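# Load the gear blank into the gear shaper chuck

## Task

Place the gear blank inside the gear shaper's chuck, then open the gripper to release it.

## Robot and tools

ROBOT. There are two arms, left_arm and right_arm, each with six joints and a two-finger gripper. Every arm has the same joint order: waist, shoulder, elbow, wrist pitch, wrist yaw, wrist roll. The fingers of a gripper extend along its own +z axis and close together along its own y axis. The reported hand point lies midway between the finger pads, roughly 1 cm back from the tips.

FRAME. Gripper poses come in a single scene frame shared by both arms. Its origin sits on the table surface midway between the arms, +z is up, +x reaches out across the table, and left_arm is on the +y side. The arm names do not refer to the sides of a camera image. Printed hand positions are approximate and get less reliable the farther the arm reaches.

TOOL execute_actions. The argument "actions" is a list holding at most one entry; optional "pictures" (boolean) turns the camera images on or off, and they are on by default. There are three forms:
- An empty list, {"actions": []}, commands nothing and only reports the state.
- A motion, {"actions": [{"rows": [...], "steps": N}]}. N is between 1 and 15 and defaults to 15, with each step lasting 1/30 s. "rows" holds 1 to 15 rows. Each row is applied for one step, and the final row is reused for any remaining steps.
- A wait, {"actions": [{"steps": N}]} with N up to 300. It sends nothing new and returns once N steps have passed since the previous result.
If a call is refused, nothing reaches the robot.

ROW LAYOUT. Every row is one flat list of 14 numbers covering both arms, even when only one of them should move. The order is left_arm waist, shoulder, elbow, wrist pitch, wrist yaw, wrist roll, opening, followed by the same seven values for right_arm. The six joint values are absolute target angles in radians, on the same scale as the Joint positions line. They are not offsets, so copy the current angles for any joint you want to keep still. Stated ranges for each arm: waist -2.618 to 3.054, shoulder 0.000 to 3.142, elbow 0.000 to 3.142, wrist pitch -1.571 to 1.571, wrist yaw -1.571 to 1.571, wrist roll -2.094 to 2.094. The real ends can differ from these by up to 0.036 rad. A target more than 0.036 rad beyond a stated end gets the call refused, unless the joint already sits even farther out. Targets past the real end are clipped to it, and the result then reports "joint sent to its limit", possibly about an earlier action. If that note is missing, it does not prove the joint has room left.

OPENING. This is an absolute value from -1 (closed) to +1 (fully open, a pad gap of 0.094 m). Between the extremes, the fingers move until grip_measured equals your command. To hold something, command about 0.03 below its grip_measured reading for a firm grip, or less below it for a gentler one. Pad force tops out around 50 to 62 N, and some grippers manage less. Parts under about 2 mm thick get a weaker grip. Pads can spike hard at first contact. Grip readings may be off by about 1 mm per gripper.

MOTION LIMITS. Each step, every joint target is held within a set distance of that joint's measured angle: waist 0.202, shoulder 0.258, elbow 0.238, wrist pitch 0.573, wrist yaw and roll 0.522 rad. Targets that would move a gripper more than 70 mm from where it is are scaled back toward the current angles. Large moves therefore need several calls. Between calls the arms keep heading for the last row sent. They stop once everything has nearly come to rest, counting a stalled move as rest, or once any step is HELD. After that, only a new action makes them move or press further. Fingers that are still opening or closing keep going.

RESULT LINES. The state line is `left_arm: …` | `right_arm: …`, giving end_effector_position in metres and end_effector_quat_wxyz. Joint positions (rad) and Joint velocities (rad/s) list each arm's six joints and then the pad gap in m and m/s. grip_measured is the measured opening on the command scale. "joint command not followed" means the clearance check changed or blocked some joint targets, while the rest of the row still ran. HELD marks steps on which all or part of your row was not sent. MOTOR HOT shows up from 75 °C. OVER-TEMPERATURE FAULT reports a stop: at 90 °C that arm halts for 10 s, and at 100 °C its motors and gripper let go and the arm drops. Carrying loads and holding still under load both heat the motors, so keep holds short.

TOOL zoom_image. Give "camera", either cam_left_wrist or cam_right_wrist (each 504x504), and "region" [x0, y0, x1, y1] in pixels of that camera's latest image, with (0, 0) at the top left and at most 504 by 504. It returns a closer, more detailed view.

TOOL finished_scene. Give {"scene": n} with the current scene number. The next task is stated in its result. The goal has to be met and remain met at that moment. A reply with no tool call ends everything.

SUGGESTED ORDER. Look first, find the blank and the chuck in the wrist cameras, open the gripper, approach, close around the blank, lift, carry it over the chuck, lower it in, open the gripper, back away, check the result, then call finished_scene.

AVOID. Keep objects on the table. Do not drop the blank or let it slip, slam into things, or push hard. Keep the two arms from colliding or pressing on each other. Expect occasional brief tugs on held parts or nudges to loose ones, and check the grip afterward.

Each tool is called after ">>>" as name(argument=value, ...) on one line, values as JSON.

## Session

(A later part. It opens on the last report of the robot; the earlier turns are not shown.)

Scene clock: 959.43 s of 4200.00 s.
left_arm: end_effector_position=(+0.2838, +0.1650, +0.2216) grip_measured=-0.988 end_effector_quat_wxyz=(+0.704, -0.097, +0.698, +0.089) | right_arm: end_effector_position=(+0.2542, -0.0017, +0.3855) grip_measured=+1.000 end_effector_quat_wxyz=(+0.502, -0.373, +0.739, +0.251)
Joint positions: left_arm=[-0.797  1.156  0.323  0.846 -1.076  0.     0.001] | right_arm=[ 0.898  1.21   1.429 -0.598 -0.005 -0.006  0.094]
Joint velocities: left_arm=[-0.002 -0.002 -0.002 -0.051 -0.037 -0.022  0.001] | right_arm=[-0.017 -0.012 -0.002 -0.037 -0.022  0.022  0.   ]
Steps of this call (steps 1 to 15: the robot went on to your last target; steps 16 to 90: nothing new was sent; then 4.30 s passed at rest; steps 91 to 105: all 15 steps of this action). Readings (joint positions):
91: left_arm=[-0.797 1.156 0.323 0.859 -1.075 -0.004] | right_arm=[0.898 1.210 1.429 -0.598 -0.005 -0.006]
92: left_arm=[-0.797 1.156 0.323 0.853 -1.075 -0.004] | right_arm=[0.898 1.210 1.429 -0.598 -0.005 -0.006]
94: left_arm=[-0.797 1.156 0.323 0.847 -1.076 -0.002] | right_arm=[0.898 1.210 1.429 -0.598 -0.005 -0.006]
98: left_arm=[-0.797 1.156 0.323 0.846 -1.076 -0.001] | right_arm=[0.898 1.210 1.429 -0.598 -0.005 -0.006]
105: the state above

>>> execute_actions(actions=[{"rows":[[-0.797,1.19,0.26,0.55,-1.075,0,-1,0.9,1.2,1.45,-0.6,0,0,1],[-0.797,1.195,0.255,0.48,-1.075,0,-1,0.9,1.2,1.45,-0.6,0,0,1]],"steps":15}], pictures=false)

Scene clock: 963.60 s of 4200.00 s.
left_arm: end_effector_position=(+0.2825, +0.1658, +0.1999) grip_measured=-0.988 end_effector_quat_wxyz=(+0.677, -0.061, +0.723, +0.125) | right_arm: end_effector_position=(+0.2542, -0.0017, +0.3855) grip_measured=+1.000 end_effector_quat_wxyz=(+0.502, -0.373, +0.739, +0.251)
Joint positions: left_arm=[-0.799  1.161  0.315  0.734 -1.077  0.     0.001] | right_arm=[ 0.898  1.21   1.429 -0.598 -0.005 -0.006  0.094]
Joint velocities: left_arm=[ 0.002 -0.007 -0.002 -0.022 -0.022 -0.051 -0.   ] | right_arm=[ 0.012 -0.012 -0.002 -0.051 -0.037 -0.007  0.   ]
Steps of this call (steps 1 to 15: the robot went on to your last target; steps 16 to 90: nothing new was sent; then 0.67 s passed at rest; steps 91 to 105: all 15 steps of this action). Readings (joint positions):
91: left_arm=[-0.797 1.156 0.323 0.840 -1.076 0.001] | right_arm=[0.898 1.210 1.429 -0.598 -0.005 -0.006]
92: left_arm=[-0.798 1.156 0.323 0.831 -1.077 0.001] | right_arm=[0.898 1.210 1.429 -0.598 -0.005 -0.006]
94: left_arm=[-0.799 1.157 0.322 0.785 -1.077 0.002] | right_arm=[0.898 1.210 1.429 -0.598 -0.005 -0.006]
98: left_arm=[-0.799 1.161 0.315 0.734 -1.077 0.001] | right_arm=[0.898 1.210 1.429 -0.598 -0.005 -0.006]
105: the state above

It went in ~21 mm. Lift and back off.

>>> execute_actions(actions=[{"rows":[[-0.799,1.16,0.315,0.85,-1.077,0,-1,0.9,1.2,1.45,-0.6,0,0,1],[-0.799,1.16,0.315,0.85,-1.077,0,-1,0.9,1.2,1.45,-0.6,0,0,1],[-0.799,1.16,0.315,0.85,-1.077,0,-1,0.9,1.2,1.45,-0.6,0,0,1],[-0.799,1.16,0.315,0.85,-1.077,0,-1,0.9,1.2,1.45,-0.6,0,0,1],[-0.799,1.16,0.315,0.85,-1.077,0,-1,0.9,1.2,1.45,-0.6,0,0,1],[-0.799,1.16,0.315,0.85,-1.077,0,-1,0.9,1.2,1.45,-0.6,0,0,1],[-0.9,1.16,0.315,0.85,-1.25,0,0.2,0.9,1.2,1.45,-0.6,0,0,1],[-1.0,1.16,0.315,0.85,-1.35,0,0.2,0.9,1.2,1.45,-0.6,0,0,1],[-1.08,1.16,0.315,0.85,-1.43,0,0.2,0.9,1.2,1.45,-0.6,0,0,1]],"steps":15}], pictures=false)

>>> execute_actions(actions=[{"steps":15}])

Scene clock: 972.47 s of 4200.00 s.
left_arm: end_effector_position=(+0.2398, +0.1352, +0.2180) grip_measured=+0.198 end_effector_quat_wxyz=(+0.701, -0.097, +0.700, +0.094) | right_arm: end_effector_position=(+0.2542, -0.0017, +0.3855) grip_measured=+1.000 end_effector_quat_wxyz=(+0.502, -0.373, +0.739, +0.251)
Joint positions: left_arm=[-1.075  1.161  0.316  0.85  -1.361  0.001  0.056] | right_arm=[ 0.898  1.21   1.429 -0.598 -0.005 -0.006  0.094]
Joint velocities: left_arm=[ 0.002  0.002 -0.007  0.037 -0.374 -0.051 -0.001] | right_arm=[-0.022 -0.012 -0.002  0.022  0.022  0.022  0.   ]
Steps of this call (steps 1 to 15: the robot went on to your last target; steps 16 to 90: nothing new was sent; then 5.37 s passed at rest; steps 91 to 105: all 15 steps of this action). Readings (joint positions):
91: left_arm=[-0.799 1.161 0.316 0.760 -1.077 0.001] | right_arm=[0.898 1.210 1.429 -0.598 -0.005 -0.006]
92: left_arm=[-0.799 1.161 0.316 0.773 -1.077 0.001] | right_arm=[0.898 1.210 1.429 -0.598 -0.005 -0.006]
94: left_arm=[-0.799 1.161 0.316 0.805 -1.077 0.001] | right_arm=[0.898 1.210 1.429 -0.598 -0.005 -0.006]
98: left_arm=[-0.867 1.161 0.316 0.835 -1.158 0.001] | right_arm=[0.898 1.210 1.429 -0.598 -0.005 -0.006]
105: the state above

Scene clock: 972.97 s of 4200.00 s.
left_arm: end_effector_position=(+0.2367, +0.1452, +0.2183) grip_measured=+0.198 end_effector_quat_wxyz=(+0.698, -0.119, +0.697, +0.113) | right_arm: end_effector_position=(+0.2542, -0.0017, +0.3855) grip_measured=+1.000 end_effector_quat_wxyz=(+0.502, -0.373, +0.739, +0.251)
Joint positions: left_arm=[-1.075  1.161  0.316  0.853 -1.419  0.001  0.056] | right_arm=[ 0.898  1.21   1.429 -0.598 -0.005 -0.006  0.094]
Joint velocities: left_arm=[-0.017 -0.002 -0.002 -0.007 -0.051  0.037 -0.   ] | right_arm=[ 0.007 -0.012 -0.002 -0.037 -0.037 -0.007  0.   ]
Steps of this call (steps 1 to 15: the robot went on to your last target). Readings (joint positions):
1: left_arm=[-1.075 1.161 0.316 0.851 -1.373 0.001] | right_arm=[0.898 1.210 1.429 -0.598 -0.005 -0.006]
2: left_arm=[-1.075 1.161 0.316 0.851 -1.383 0.001] | right_arm=[0.898 1.210 1.429 -0.598 -0.005 -0.006]
4: left_arm=[-1.075 1.161 0.316 0.852 -1.397 0.001] | right_arm=[0.898 1.210 1.429 -0.598 -0.005 -0.006]
8: left_arm=[-1.075 1.161 0.316 0.853 -1.412 0.001] | right_arm=[0.898 1.210 1.429 -0.598 -0.005 -0.006]
15: the state above

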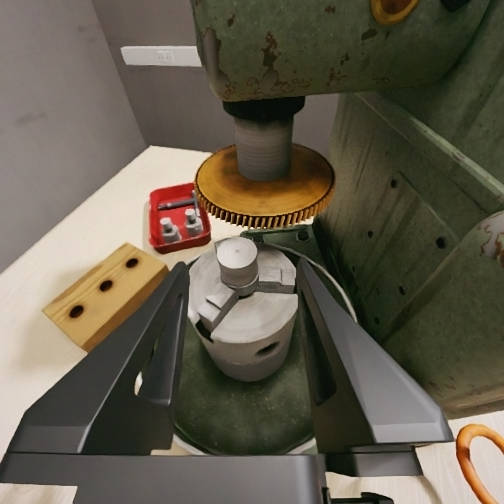

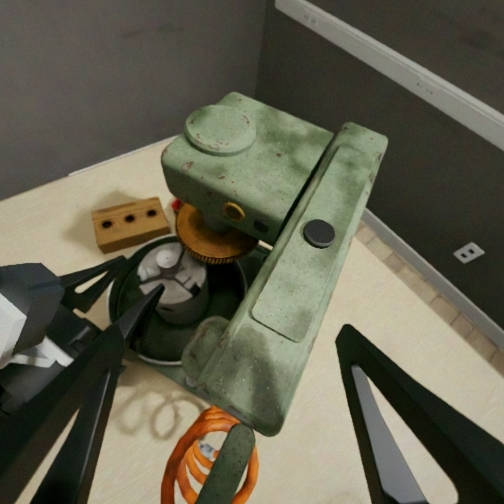

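>>> finished_scene(scene=2)

The scene is finished: the task was done.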